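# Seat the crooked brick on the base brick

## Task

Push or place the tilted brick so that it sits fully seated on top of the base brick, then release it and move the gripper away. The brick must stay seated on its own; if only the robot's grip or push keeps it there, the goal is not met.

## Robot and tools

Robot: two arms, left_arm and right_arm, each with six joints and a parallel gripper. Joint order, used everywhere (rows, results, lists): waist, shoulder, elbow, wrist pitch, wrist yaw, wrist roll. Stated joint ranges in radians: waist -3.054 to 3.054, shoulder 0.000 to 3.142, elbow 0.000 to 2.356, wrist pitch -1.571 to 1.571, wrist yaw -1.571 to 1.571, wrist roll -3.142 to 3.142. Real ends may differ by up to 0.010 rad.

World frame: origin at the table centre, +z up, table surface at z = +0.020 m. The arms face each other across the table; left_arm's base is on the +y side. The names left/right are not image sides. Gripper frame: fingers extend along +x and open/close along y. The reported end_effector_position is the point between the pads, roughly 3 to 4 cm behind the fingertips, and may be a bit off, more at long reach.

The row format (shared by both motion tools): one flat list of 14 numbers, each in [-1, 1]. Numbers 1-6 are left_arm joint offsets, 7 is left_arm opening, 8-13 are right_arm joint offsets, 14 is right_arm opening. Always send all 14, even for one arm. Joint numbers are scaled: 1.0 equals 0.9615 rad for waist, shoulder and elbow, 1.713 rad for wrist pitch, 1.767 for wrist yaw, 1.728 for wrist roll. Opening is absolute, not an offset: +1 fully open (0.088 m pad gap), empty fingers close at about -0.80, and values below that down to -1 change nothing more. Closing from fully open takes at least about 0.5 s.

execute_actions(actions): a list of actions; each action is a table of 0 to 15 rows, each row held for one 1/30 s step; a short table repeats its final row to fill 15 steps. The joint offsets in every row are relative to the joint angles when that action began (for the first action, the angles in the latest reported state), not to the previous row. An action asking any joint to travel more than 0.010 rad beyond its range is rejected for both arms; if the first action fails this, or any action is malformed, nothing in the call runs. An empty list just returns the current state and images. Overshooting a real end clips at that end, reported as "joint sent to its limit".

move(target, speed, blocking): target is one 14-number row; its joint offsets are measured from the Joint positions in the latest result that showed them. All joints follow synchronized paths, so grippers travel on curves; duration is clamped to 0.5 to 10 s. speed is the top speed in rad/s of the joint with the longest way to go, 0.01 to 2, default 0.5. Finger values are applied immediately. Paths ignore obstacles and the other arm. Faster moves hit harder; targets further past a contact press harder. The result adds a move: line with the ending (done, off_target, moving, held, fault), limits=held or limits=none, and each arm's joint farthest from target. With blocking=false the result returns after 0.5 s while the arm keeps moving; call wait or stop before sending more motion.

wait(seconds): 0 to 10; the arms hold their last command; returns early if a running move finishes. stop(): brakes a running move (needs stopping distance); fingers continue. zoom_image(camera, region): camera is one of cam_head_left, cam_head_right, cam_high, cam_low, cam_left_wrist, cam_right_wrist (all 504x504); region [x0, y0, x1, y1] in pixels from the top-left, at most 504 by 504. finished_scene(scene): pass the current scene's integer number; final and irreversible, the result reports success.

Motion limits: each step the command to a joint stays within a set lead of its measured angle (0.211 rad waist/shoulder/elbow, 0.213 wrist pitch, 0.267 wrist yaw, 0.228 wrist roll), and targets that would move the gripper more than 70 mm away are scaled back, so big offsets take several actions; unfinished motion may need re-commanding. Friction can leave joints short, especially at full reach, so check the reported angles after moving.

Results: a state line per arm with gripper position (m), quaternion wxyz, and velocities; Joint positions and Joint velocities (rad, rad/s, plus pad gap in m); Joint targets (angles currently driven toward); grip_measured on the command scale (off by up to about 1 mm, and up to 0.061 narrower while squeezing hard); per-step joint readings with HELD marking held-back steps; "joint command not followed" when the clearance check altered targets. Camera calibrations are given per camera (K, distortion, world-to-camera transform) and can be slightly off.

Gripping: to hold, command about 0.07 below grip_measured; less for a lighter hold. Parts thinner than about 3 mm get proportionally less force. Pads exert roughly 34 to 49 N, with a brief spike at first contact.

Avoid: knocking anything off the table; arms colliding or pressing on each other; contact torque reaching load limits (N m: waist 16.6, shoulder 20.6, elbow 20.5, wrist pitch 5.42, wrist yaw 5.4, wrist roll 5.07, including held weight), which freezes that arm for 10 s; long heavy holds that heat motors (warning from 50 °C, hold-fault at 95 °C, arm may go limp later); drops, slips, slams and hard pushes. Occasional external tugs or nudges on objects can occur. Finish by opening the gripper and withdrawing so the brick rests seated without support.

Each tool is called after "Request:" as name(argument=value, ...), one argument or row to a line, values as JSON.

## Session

Request:
execute_actions(
  actions=[],
)

Scene clock: 0.00 s.
left_arm: end_effector_position=(-0.0187, +0.1437, +0.3679) grip_measured=+1.000 end_effector_quat_wxyz=(+0.709, -0.023, -0.024, -0.704) end_effector_velocity=(+0.001, +0.000, -0.004) end_effector_angular_velocity=(+0.012, +0.009, +0.014) | right_arm: end_effector_position=(-0.3275, -0.2839, +0.2575) grip_measured=+0.984 end_effector_quat_wxyz=(+0.102, +0.143, +0.651, -0.739) end_effector_velocity=(+0.002, -0.002, -0.004) end_effector_angular_velocity=(-0.025, -0.013, +0.002)
Joint names: [waist, shoulder, elbow, wrist pitch, wrist yaw, wrist roll]
Joint positions: left_arm=[ 0.001  0.842  0.657  0.251 -0.006  0.002  0.088] | right_arm=[ 0.78   1.219  0.775 -0.021 -0.698 -1.762  0.087]
Joint velocities: left_arm=[-0.007 -0.002 -0.007 -0.007 -0.022 -0.007  0.   ] | right_arm=[-0.002 -0.002 -0.002 -0.022 -0.007  0.007 -0.   ]
Motor temperatures (°C, as the motors report them): left_arm=[19 21 24 23 19 22] | right_arm=[20 21 22 20 20 20]
Heat: left arm: hottest elbow 24 °C (+0.0 °C/min); right arm: hottest elbow 22 °C (+0.0 °C/min).
Joint targets: left_arm=[0.001 0.842 0.657 0.251 -0.006 0.002] | right_arm=[0.780 1.219 0.775 -0.021 -0.698 -1.762]
camera_calibration (this result's frames):
cam_right_wrist: T_world_to_cam=[[-0.305345, 0.0826338, 0.94865, -0.311916], [0.421356, 0.905116, 0.0567815, 0.406898], [-0.853946, 0.417057, -0.311191, -0.0129579], [0, 0, 0, 1]] pos_world=[-0.277756, -0.337111, 0.268762]

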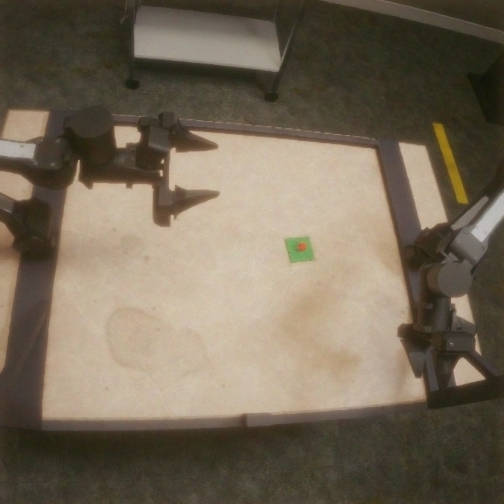

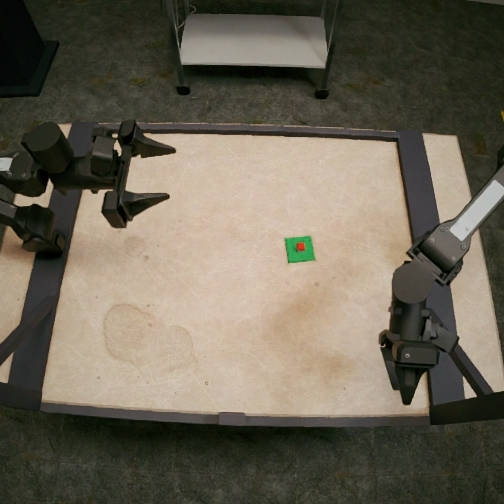

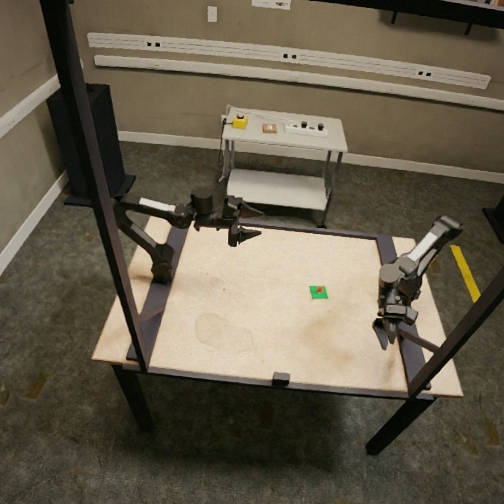

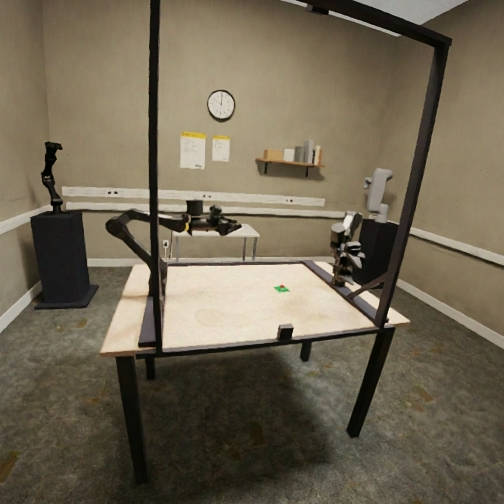

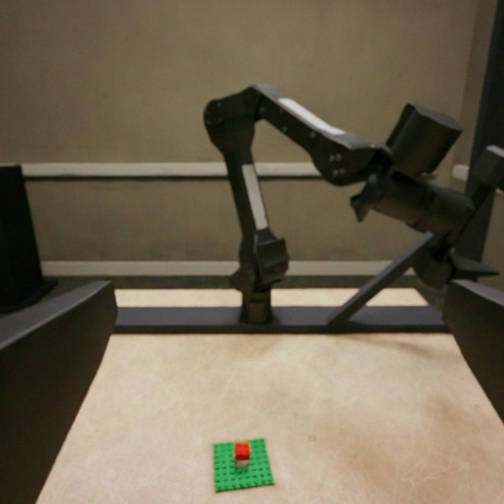

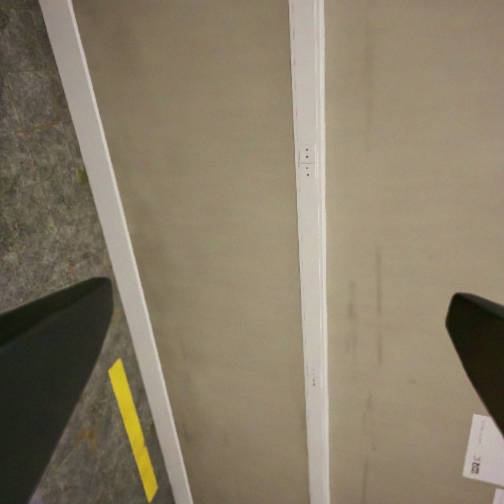

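Request:
move(
  target=[0,0,0,0,0,0,1,-0.4,0,0.1,0,0.2,0,-1],
  speed=0.8,
)

Scene clock: 9.33 s.
left_arm: end_effector_position=(-0.0187, +0.1437, +0.3679) grip_measured=+1.000 end_effector_quat_wxyz=(+0.709, -0.023, -0.024, -0.704) end_effector_velocity=(-0.001, +0.000, -0.005) end_effector_angular_velocity=(+0.022, +0.008, -0.001) | right_arm: end_effector_position=(-0.2120, -0.1333, +0.2815) grip_measured=-0.814 end_effector_quat_wxyz=(-0.144, +0.391, +0.610, -0.674) end_effector_velocity=(+0.002, +0.000, -0.002) end_effector_angular_velocity=(-0.001, -0.010, -0.007)
Joint names: [waist, shoulder, elbow, wrist pitch, wrist yaw, wrist roll]
Joint positions: left_arm=[ 0.001  0.842  0.657  0.251 -0.006  0.002  0.088] | right_arm=[ 0.398  1.219  0.857 -0.021 -0.348 -1.762  0.   ]
Joint velocities: left_arm=[-0.007 -0.002 -0.002 -0.022 -0.007 -0.007  0.   ] | right_arm=[-0.002 -0.002 -0.002 -0.007  0.007 -0.007  0.   ]
Motor temperatures (°C, as the motors report them): left_arm=[19 21 25 24 19 22] | right_arm=[20 22 23 20 20 20]
Heat: left arm: hottest elbow 25 °C (+6.4 °C/min); right arm: hottest elbow 23 °C (+6.4 °C/min).
Joint targets: left_arm=[0.001 0.842 0.657 0.251 -0.006 0.002] | right_arm=[0.395 1.219 0.871 -0.021 -0.345 -1.762]
move: off_target (right_arm); limits=none; left_arm: farthest joint: the waist, 0.000 radians from its target (0.000 radians at the start); right_arm: farthest joint: the elbow, 0.014 radians from its target (0.096 radians at the start)
camera_calibration (this result's frames):
cam_right_wrist: T_world_to_cam=[[-0.294174, 0.154629, 0.94316, -0.298376], [0.889677, 0.40485, 0.211119, 0.209702], [-0.349194, 0.901214, -0.256666, 0.186507], [0, 0, 0, 1]] pos_world=[-0.209215, -0.206843, 0.285014]

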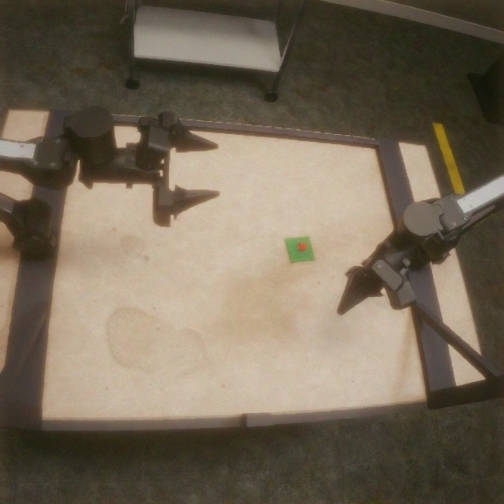

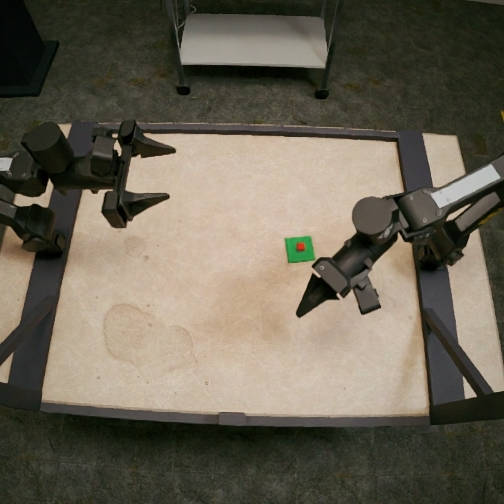

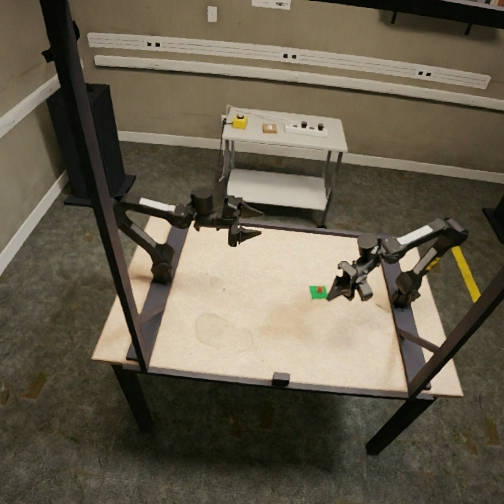

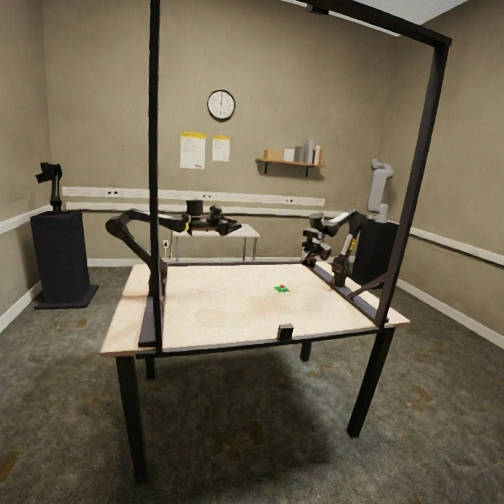

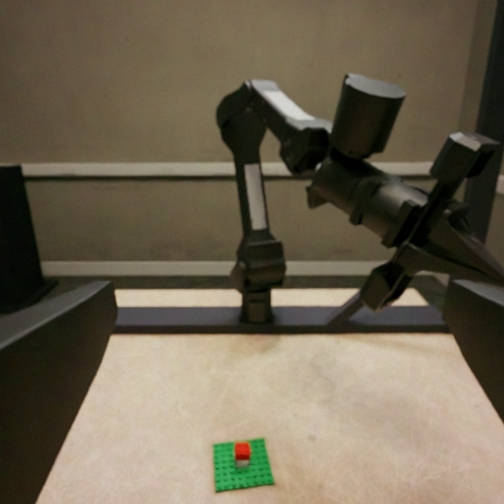

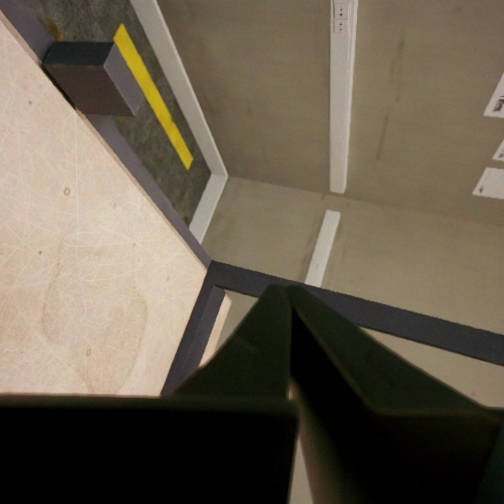

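Request:
move(
  target=[0,0,0,0,0,0,1,-0.459,0.598,0.422,-0.589,0.197,1.0,-1],
  speed=1.5,
)

Request:
zoom_image(
  camera="cam_right_wrist",
  region=[180, 180, 340, 320],
)

Request:
zoom_image(
  camera="cam_low",
  region=[255, 265, 305, 305],
)

Scene clock: 31.50 s.
left_arm: end_effector_position=(-0.0187, +0.1437, +0.3679) grip_measured=+1.000 end_effector_quat_wxyz=(+0.709, -0.023, -0.024, -0.704) end_effector_velocity=(+0.000, +0.000, -0.005) end_effector_angular_velocity=(+0.022, +0.008, +0.004) | right_arm: end_effector_position=(-0.0076, -0.1383, +0.1094) grip_measured=-0.814 end_effector_quat_wxyz=(+0.501, -0.497, +0.499, +0.503) end_effector_velocity=(-0.000, -0.004, -0.003) end_effector_angular_velocity=(-0.017, +0.008, +0.005)
Joint names: [waist, shoulder, elbow, wrist pitch, wrist yaw, wrist roll]
Joint positions: left_arm=[ 0.001  0.842  0.657  0.251 -0.006  0.002  0.088] | right_arm=[-0.041  1.784  1.251 -1.028 -0.004 -0.041  0.   ]
Joint velocities: left_arm=[-0.002 -0.002 -0.002 -0.022 -0.007 -0.007  0.   ] | right_arm=[-0.002  0.002 -0.007 -0.007 -0.007 -0.007  0.   ]
Motor temperatures (°C, as the motors report them): left_arm=[19 21 27 26 19 22] | right_arm=[20 22 26 22 20 20]
Heat: left arm: hottest elbow 27 °C (+5.7 °C/min); right arm: hottest elbow 26 °C (+7.6 °C/min).
Joint targets: left_arm=[0.001 0.842 0.657 0.251 -0.006 0.002] | right_arm=[-0.043 1.794 1.263 -1.030 -0.000 -0.034]
move: off_target (right_arm); limits=none; left_arm: farthest joint: the waist, 0.000 radians from its target (0.000 radians at the start); right_arm: farthest joint: the elbow, 0.012 radians from its target (0.406 radians at the start)
camera_calibration (this result's frames):
cam_right_wrist: T_world_to_cam=[[0.998281, 0.0484309, 0.0330119, 0.0195245], [0.0325823, -0.926736, 0.374298, -0.142368], [0.0487209, -0.372579, -0.926721, 0.118409], [0, 0, 0, 1]] pos_world=[-0.0206213, -0.0887665, 0.162375]

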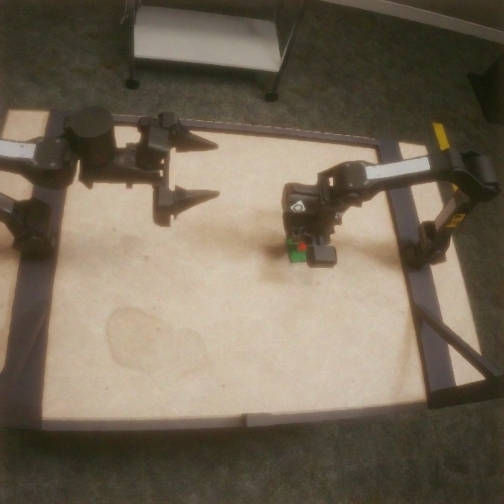

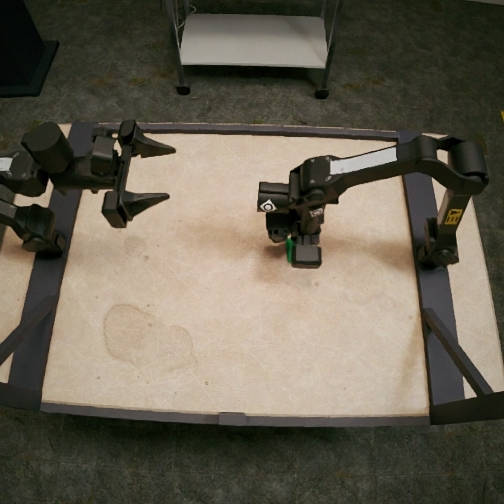

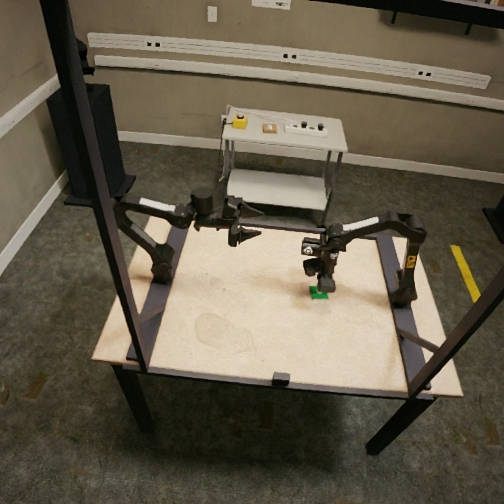

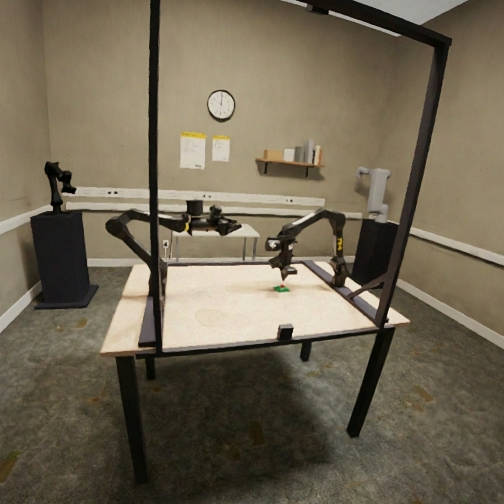

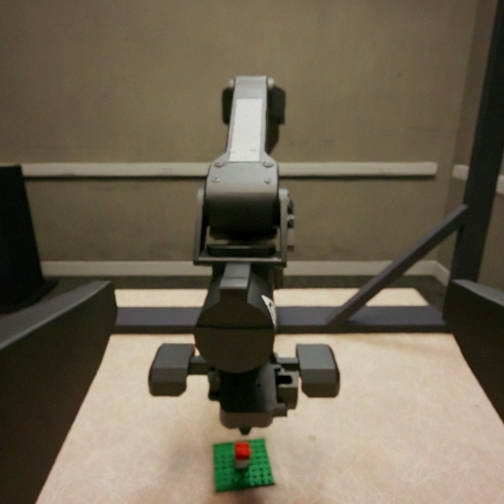

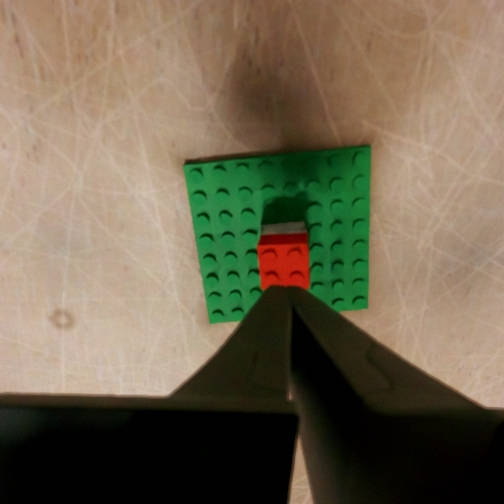

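Region (180, 180, 340, 320) of cam_right_wrist's 504x504 image, scaled by 3.150, with more detail than that image has; it fills the top 441 rows of this view, and the rest is white.

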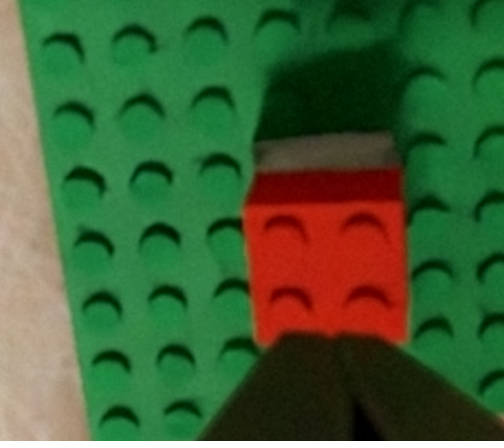

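Region (255, 265, 305, 305) of cam_low's 504x504 image, scaled by 10.080, with more detail than that image has; it fills the top 403 rows of this view, and the rest is white.

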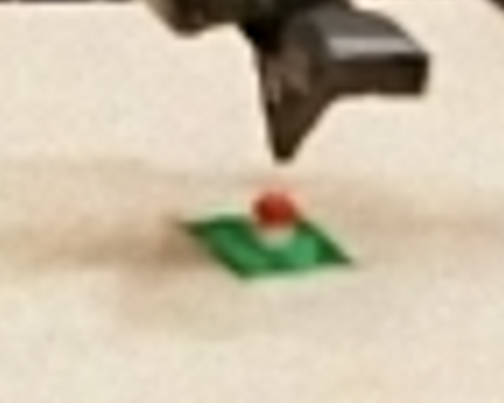

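Request:
move(
  target=[0,0,0,0,0,0,1,-0.011,0.024,-0.044,0.028,0,0,-1],
  speed=0.1,
)

Request:
zoom_image(
  camera="cam_right_wrist",
  region=[200, 180, 360, 320],
)

Request:
zoom_image(
  camera="cam_low",
  region=[255, 265, 305, 305],
)

Scene clock: 43.87 s.
left_arm: end_effector_position=(-0.0187, +0.1437, +0.3679) grip_measured=+1.000 end_effector_quat_wxyz=(+0.709, -0.023, -0.024, -0.704) end_effector_velocity=(-0.000, +0.001, +0.000) end_effector_angular_velocity=(+0.002, +0.007, -0.005) | right_arm: end_effector_position=(-0.0051, -0.1396, +0.0965) grip_measured=-0.814 end_effector_quat_wxyz=(+0.502, -0.496, +0.502, +0.500) end_effector_velocity=(-0.002, +0.001, +0.000) end_effector_angular_velocity=(+0.008, +0.007, +0.010)
Joint names: [waist, shoulder, elbow, wrist pitch, wrist yaw, wrist roll]
Joint positions: left_arm=[ 0.001  0.842  0.657  0.251 -0.006  0.002  0.088] | right_arm=[-0.049  1.799  1.215 -0.982 -0.004 -0.041  0.   ]
Joint velocities: left_arm=[ 0.002 -0.002  0.002 -0.007  0.007 -0.007  0.   ] | right_arm=[ 0.002 -0.002 -0.002  0.007 -0.007 -0.007  0.   ]
Motor temperatures (°C, as the motors report them): left_arm=[19 21 28 27 19 22] | right_arm=[20 23 27 22 20 20]
Heat: left arm: hottest elbow 28 °C (+5.5 °C/min); right arm: hottest elbow 27 °C (+6.8 °C/min).
Joint targets: left_arm=[0.001 0.842 0.657 0.251 -0.006 0.002] | right_arm=[-0.051 1.808 1.208 -0.980 -0.004 -0.041]
move: done; limits=none; left_arm: farthest joint: the waist, 0.000 radians from its target (0.000 radians at the start); right_arm: farthest joint: the shoulder, 0.008 radians from its target (0.023 radians at the start)
camera_calibration (this result's frames):
cam_right_wrist: T_world_to_cam=[[0.998644, 0.0405822, 0.0326046, 0.0164612], [0.025241, -0.925246, 0.378526, -0.13901], [0.0455287, -0.37719, -0.925016, 0.105014], [0, 0, 0, 1]] pos_world=[-0.0177113, -0.0896761, 0.149222]

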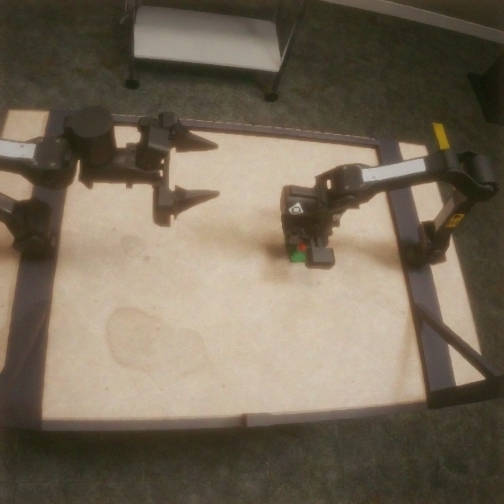

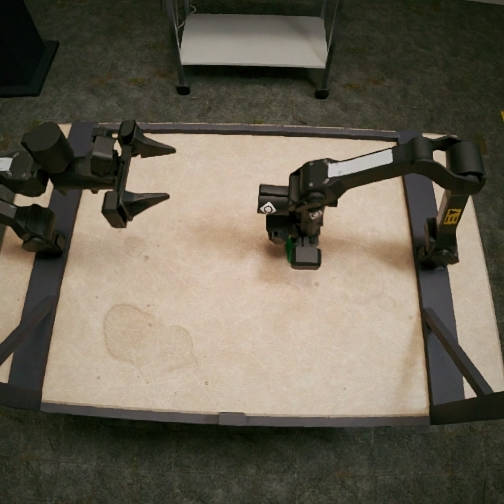

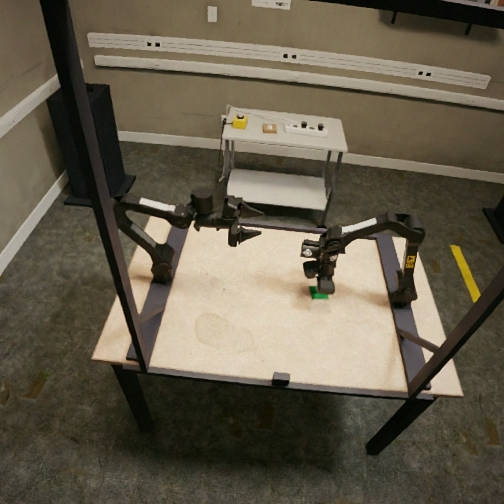

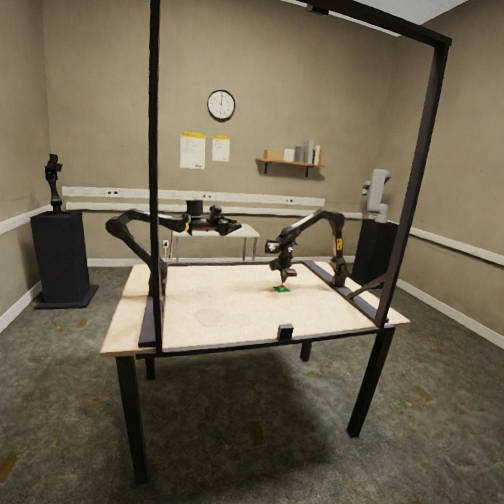

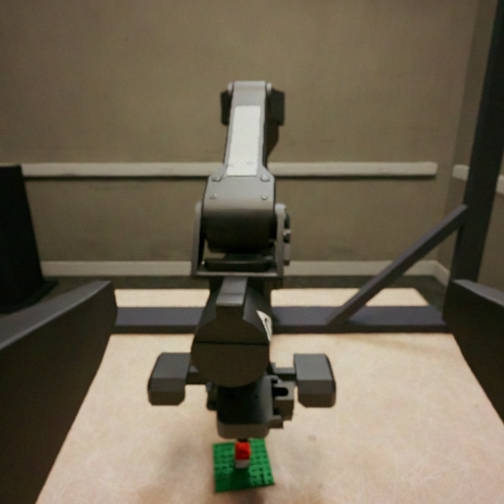

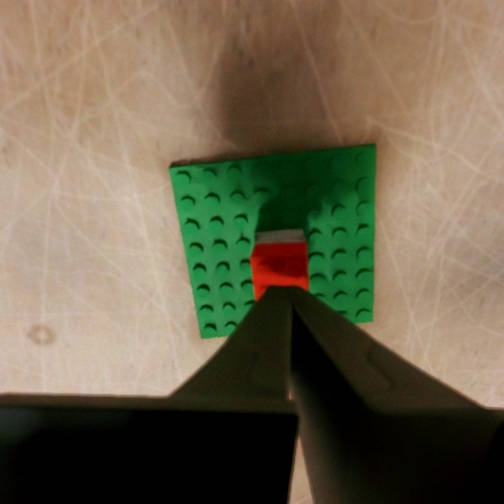

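Region (200, 180, 360, 320) of cam_right_wrist's 504x504 image, scaled by 3.150, with more detail than that image has; it fills the top 441 rows of this view, and the rest is white.

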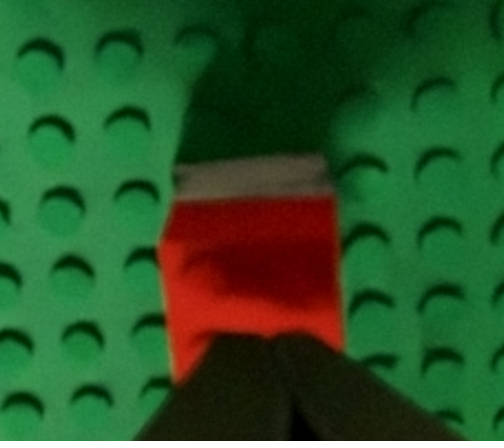

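Region (255, 265, 305, 305) of cam_low's 504x504 image, scaled by 10.080, with more detail than that image has; it fills the top 403 rows of this view, and the rest is white.

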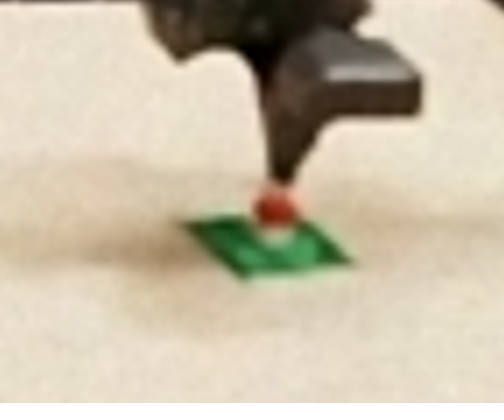

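Request:
move(
  target=[0,0,0,0,0,0,1,-0.002,0.035,-0.032,0.028,0,0,-1],
  speed=0.04,
)

Request:
zoom_image(
  camera="cam_right_wrist",
  region=[200, 180, 360, 320],
)

Request:
zoom_image(
  camera="cam_low",
  region=[255, 265, 305, 305],
)

Scene clock: 52.10 s.
left_arm: end_effector_position=(-0.0187, +0.1437, +0.3679) grip_measured=+1.000 end_effector_quat_wxyz=(+0.709, -0.023, -0.024, -0.704) end_effector_velocity=(+0.003, +0.001, +0.000) end_effector_angular_velocity=(+0.002, +0.009, +0.019) | right_arm: end_effector_position=(-0.0045, -0.1374, +0.0856) grip_measured=-0.814 end_effector_quat_wxyz=(+0.504, -0.495, +0.501, +0.500) end_effector_velocity=(-0.000, -0.002, +0.002) end_effector_angular_velocity=(-0.002, +0.007, +0.005)
Joint names: [waist, shoulder, elbow, wrist pitch, wrist yaw, wrist roll]
Joint positions: left_arm=[ 0.001  0.842  0.657  0.251 -0.006  0.002  0.088] | right_arm=[-0.05   1.819  1.194 -0.938 -0.003 -0.041  0.   ]
Joint velocities: left_arm=[-0.002 -0.002  0.002 -0.007 -0.022 -0.007  0.   ] | right_arm=[-0.002 -0.007 -0.002 -0.007 -0.007 -0.007  0.   ]
Motor temperatures (°C, as the motors report them): left_arm=[19 21 28 27 19 22] | right_arm=[20 24 26 21 20 20]
Heat: left arm: hottest elbow 28 °C (+4.6 °C/min); right arm: hottest elbow 26 °C (+4.6 °C/min).
Joint targets: left_arm=[0.001 0.842 0.657 0.251 -0.006 0.002] | right_arm=[-0.050 1.833 1.185 -0.934 -0.004 -0.041]
move: off_target (right_arm); limits=none; left_arm: farthest joint: the waist, 0.000 radians from its target (0.000 radians at the start); right_arm: farthest joint: the shoulder, 0.014 radians from its target (0.033 radians at the start)
camera_calibration (this result's frames):
cam_right_wrist: T_world_to_cam=[[0.998672, 0.0393246, 0.0332899, 0.0159681], [0.023972, -0.92656, 0.375382, -0.132846], [0.0456068, -0.374086, -0.926272, 0.0962962], [0, 0, 0, 1]] pos_world=[-0.0171541, -0.0876946, 0.138533]

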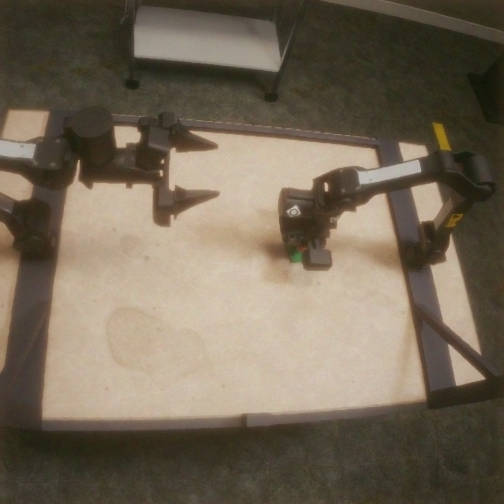

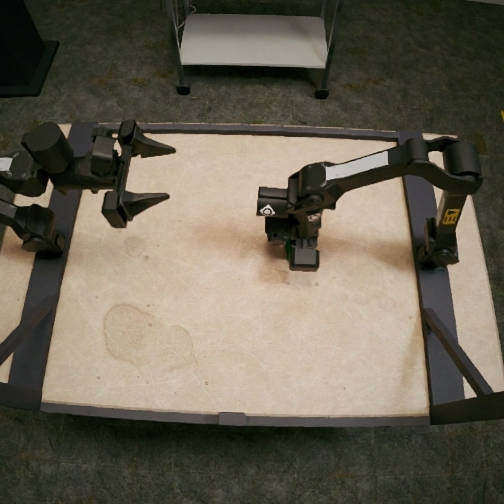

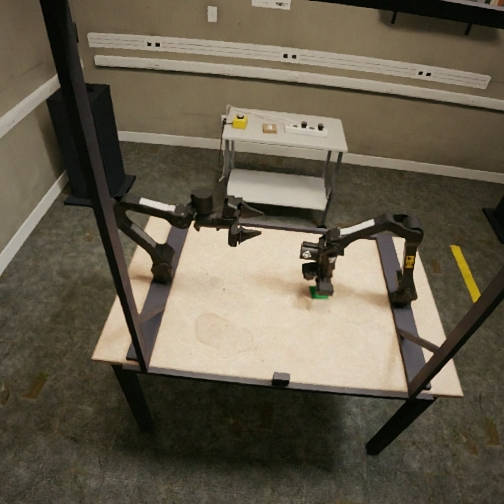

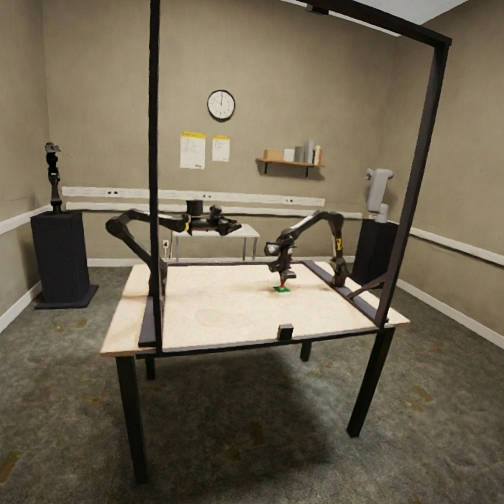

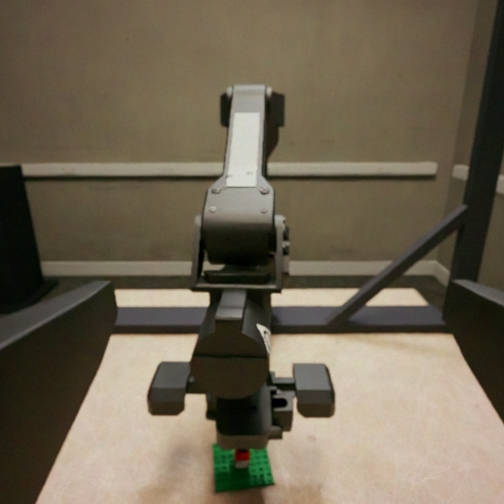

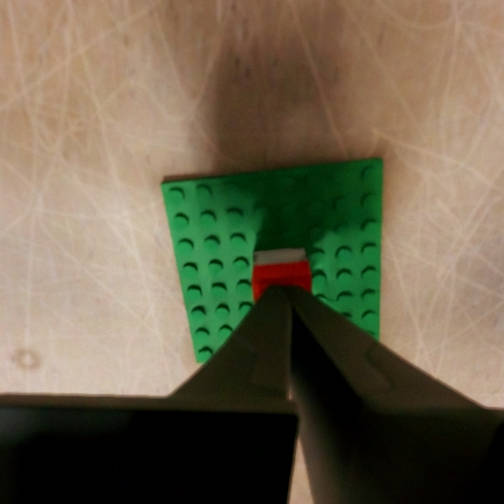

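Region (200, 180, 360, 320) of cam_right_wrist's 504x504 image, scaled by 3.150, with more detail than that image has; it fills the top 441 rows of this view, and the rest is white.

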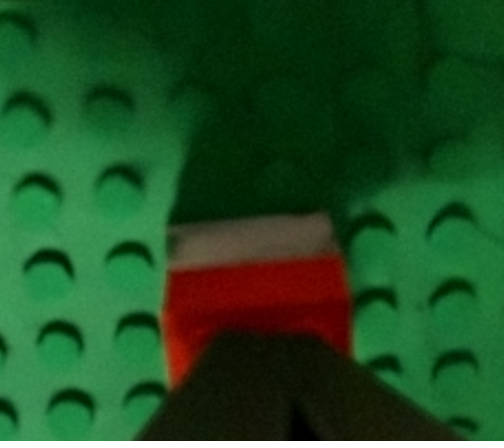

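Region (255, 265, 305, 305) of cam_low's 504x504 image, scaled by 10.080, with more detail than that image has; it fills the top 403 rows of this view, and the rest is white.

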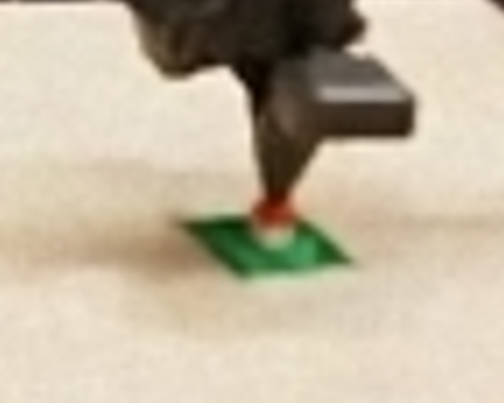

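Request:
move(
  target=[0,0,0,0,0,0,1,0,0.07,-0.075,-0.004,0,0,-1],
  speed=0.04,
)

Request:
move(
  target=[0,0,0,0,0,0,1,0,-0.1,0.15,-0.1,0,0,-1],
  speed=0.3,
)

Request:
zoom_image(
  camera="cam_left_wrist",
  region=[200, 424, 290, 504],
)

Request:
zoom_image(
  camera="cam_low",
  region=[255, 270, 305, 305],
)

Request:
zoom_image(
  camera="cam_right_wrist",
  region=[180, 180, 340, 320],
)

Scene clock: 62.83 s.
left_arm: end_effector_position=(-0.0187, +0.1437, +0.3679) grip_measured=+1.000 end_effector_quat_wxyz=(+0.709, -0.023, -0.024, -0.704) end_effector_velocity=(+0.000, +0.000, -0.002) end_effector_angular_velocity=(+0.007, +0.008, +0.004) | right_arm: end_effector_position=(-0.0041, -0.1420, +0.0788) grip_measured=-0.814 end_effector_quat_wxyz=(+0.499, -0.500, +0.506, +0.495) end_effector_velocity=(-0.003, -0.004, -0.001) end_effector_angular_velocity=(-0.011, +0.023, +0.005)
Joint names: [waist, shoulder, elbow, wrist pitch, wrist yaw, wrist roll]
Joint positions: left_arm=[ 0.001  0.842  0.657  0.251 -0.006  0.002  0.088] | right_arm=[-0.051  1.829  1.177 -0.931 -0.    -0.041  0.   ]
Joint velocities: left_arm=[-0.002 -0.002 -0.002 -0.007 -0.007 -0.007  0.   ] | right_arm=[-0.002 -0.002 -0.007 -0.007 -0.022 -0.007  0.   ]
Motor temperatures (°C, as the motors report them): left_arm=[19 22 29 27 19 22] | right_arm=[20 24 25 21 20 20]
Heat: left arm: hottest elbow 29 °C (+5.0 °C/min); right arm: hottest elbow 25 °C (+3.0 °C/min).
Joint targets: left_arm=[0.001 0.842 0.657 0.251 -0.006 0.002] | right_arm=[-0.050 1.887 1.122 -0.945 -0.003 -0.041]
move: off_target (right_arm); limits=none; left_arm: farthest joint: the waist, 0.000 radians from its target (0.000 radians at the start); right_arm: farthest joint: the shoulder, 0.058 radians from its target (0.067 radians at the start)
camera_calibration (this result's frames):
cam_right_wrist: T_world_to_cam=[[0.998632, 0.0392461, 0.0345566, 0.0157878], [0.0224837, -0.918899, 0.393853, -0.134865], [0.0472112, -0.392537, -0.918524, 0.085028], [0, 0, 0, 1]] pos_world=[-0.0167482, -0.0911701, 0.130672]

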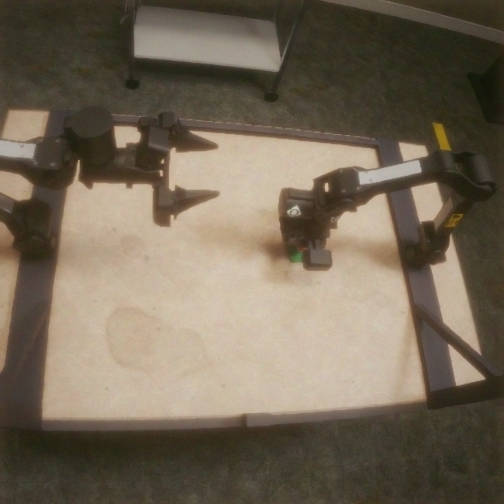

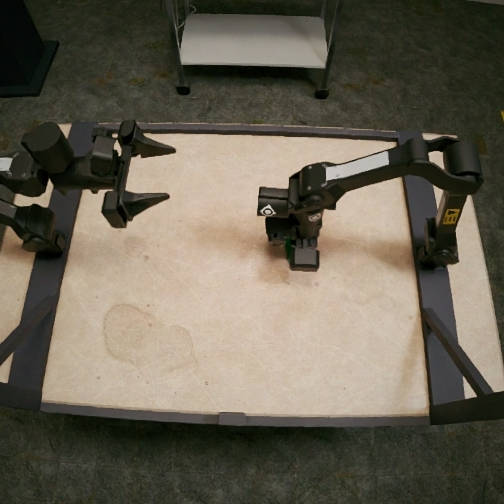

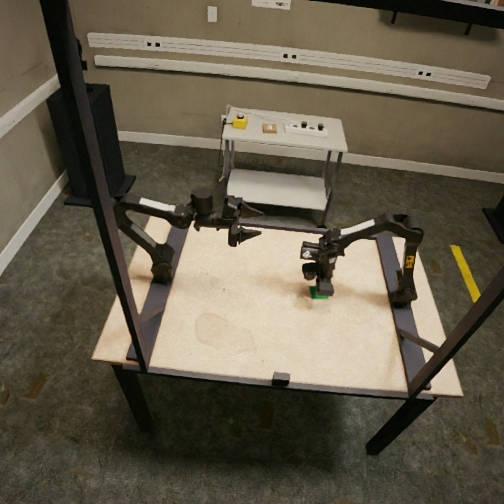

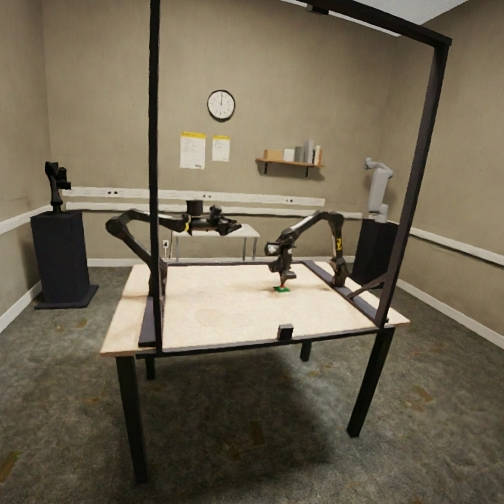

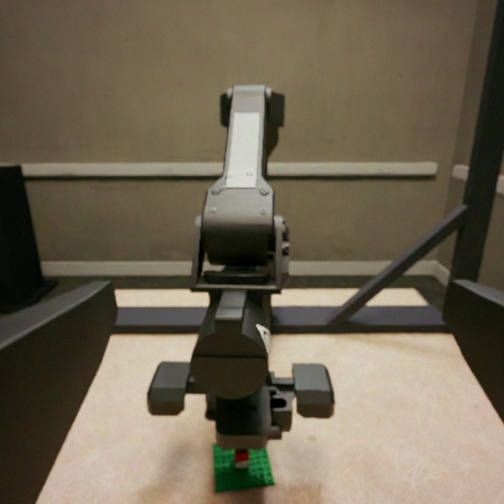

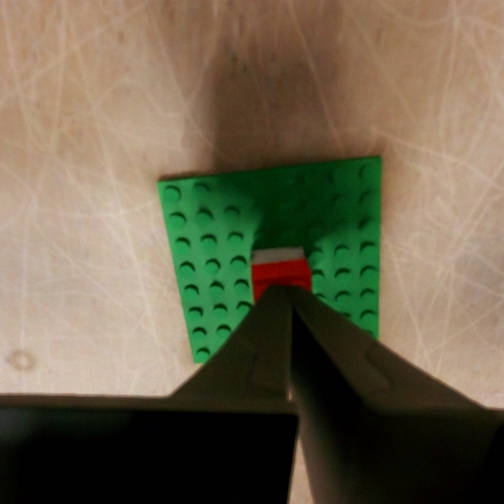

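Scene clock: 63.90 s.
left_arm: end_effector_position=(-0.0187, +0.1437, +0.3679) grip_measured=+1.000 end_effector_quat_wxyz=(+0.709, -0.023, -0.024, -0.704) end_effector_velocity=(-0.002, +0.000, -0.002) end_effector_angular_velocity=(+0.007, +0.021, -0.011) | right_arm: end_effector_position=(-0.0038, -0.1369, +0.1358) grip_measured=-0.814 end_effector_quat_wxyz=(+0.512, -0.489, +0.493, +0.506) end_effector_velocity=(-0.000, -0.002, +0.000) end_effector_angular_velocity=(-0.007, +0.007, +0.005)
Joint names: [waist, shoulder, elbow, wrist pitch, wrist yaw, wrist roll]
Joint positions: left_arm=[ 0.001  0.842  0.657  0.251 -0.006  0.002  0.088] | right_arm=[-0.051  1.745  1.31  -1.101 -0.    -0.041  0.   ]
Joint velocities: left_arm=[-0.002 -0.002 -0.002 -0.007  0.007 -0.022  0.   ] | right_arm=[-0.002 -0.002 -0.002 -0.007 -0.007 -0.007  0.   ]
Motor temperatures (°C, as the motors report them): left_arm=[19 22 29 27 19 22] | right_arm=[20 24 25 21 20 20]
Heat: left arm: hottest elbow 29 °C (+5.0 °C/min); right arm: hottest elbow 25 °C (+3.0 °C/min).
Joint targets: left_arm=[0.001 0.842 0.657 0.251 -0.006 0.002] | right_arm=[-0.050 1.733 1.321 -1.102 -0.000 -0.041]
move: off_target (right_arm); limits=none; left_arm: farthest joint: the waist, 0.000 radians from its target (0.000 radians at the start); right_arm: farthest joint: the shoulder, 0.012 radians from its target (0.096 radians at the start)
camera_calibration (this result's frames):
cam_right_wrist: T_world_to_cam=[[0.998544, 0.0374993, 0.0387896, 0.0125487], [0.0215882, -0.936608, 0.349714, -0.149115], [0.0494447, -0.348368, -0.936053, 0.147819], [0, 0, 0, 1]] pos_world=[-0.0166202, -0.0886376, 0.190027]

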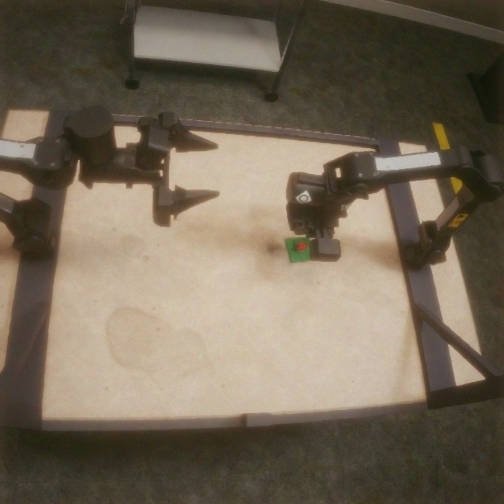

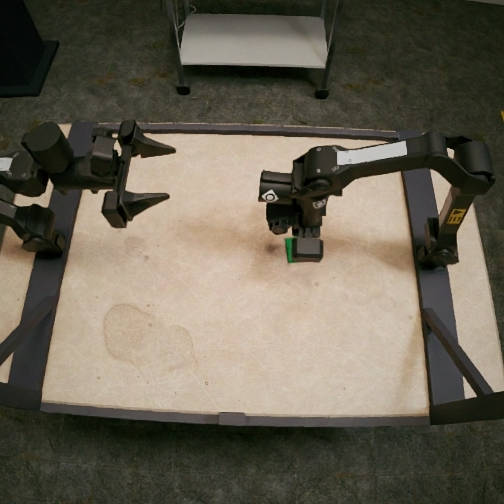

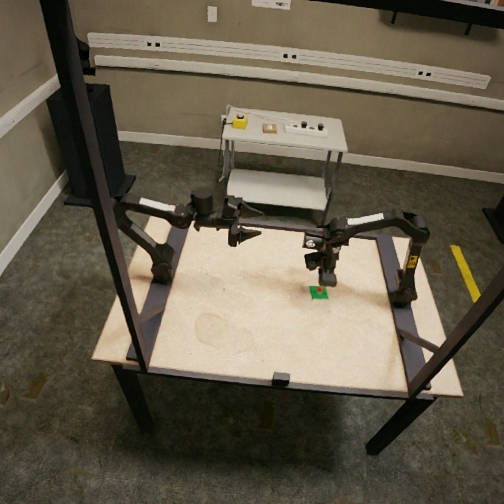

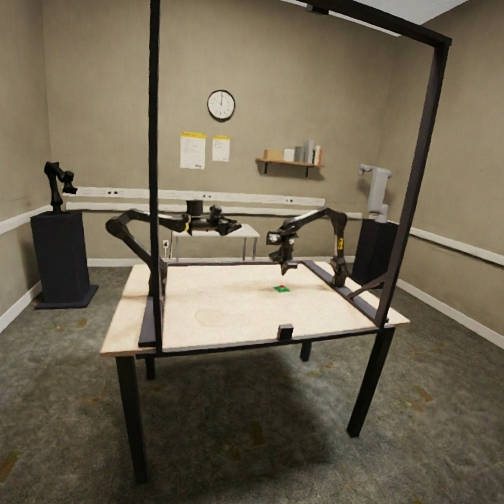

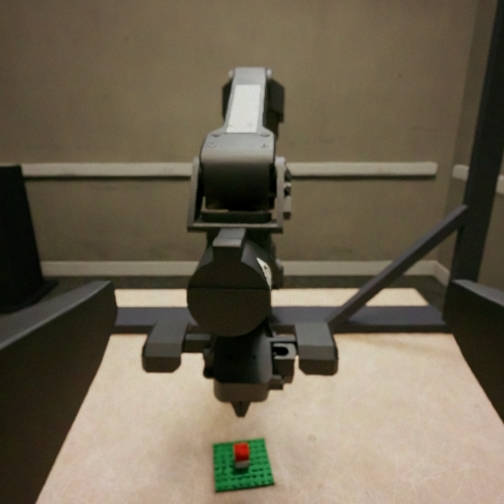

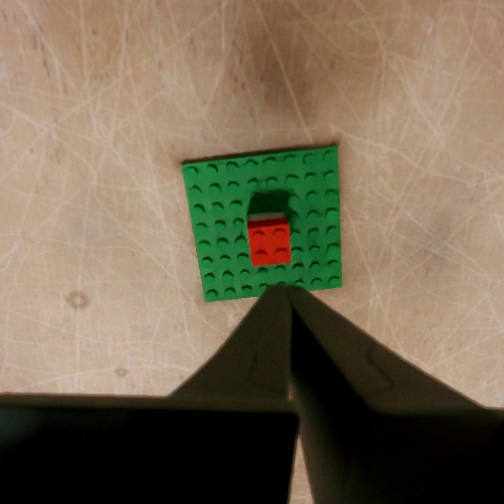

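Region (200, 424, 290, 504) of cam_left_wrist's 504x504 image, scaled by 5.600, with more detail than that image has.

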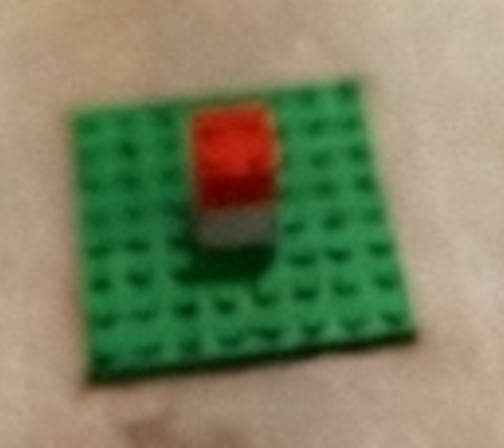

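Region (255, 270, 305, 305) of cam_low's 504x504 image, scaled by 10.080, with more detail than that image has; it fills the top 353 rows of this view, and the rest is white.

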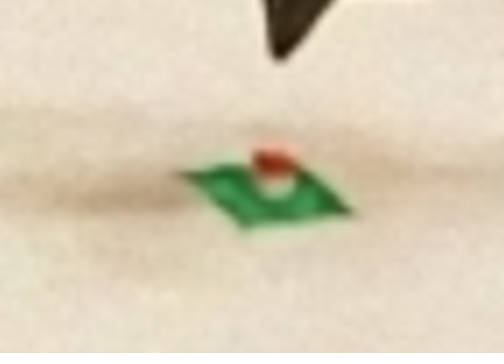

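Region (180, 180, 340, 320) of cam_right_wrist's 504x504 image, scaled by 3.150, with more detail than that image has; it fills the top 441 rows of this view, and the rest is white.

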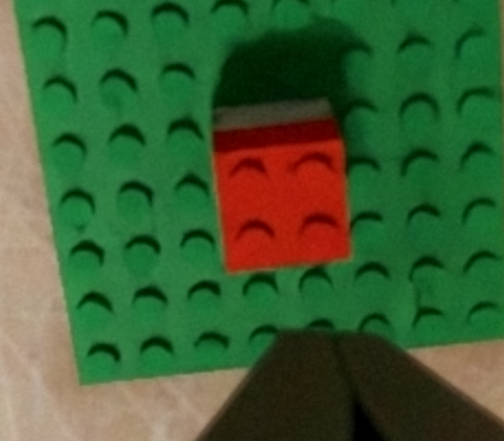

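Request:
finished_scene(
  scene=2,
)

The scene is finished: the task was done.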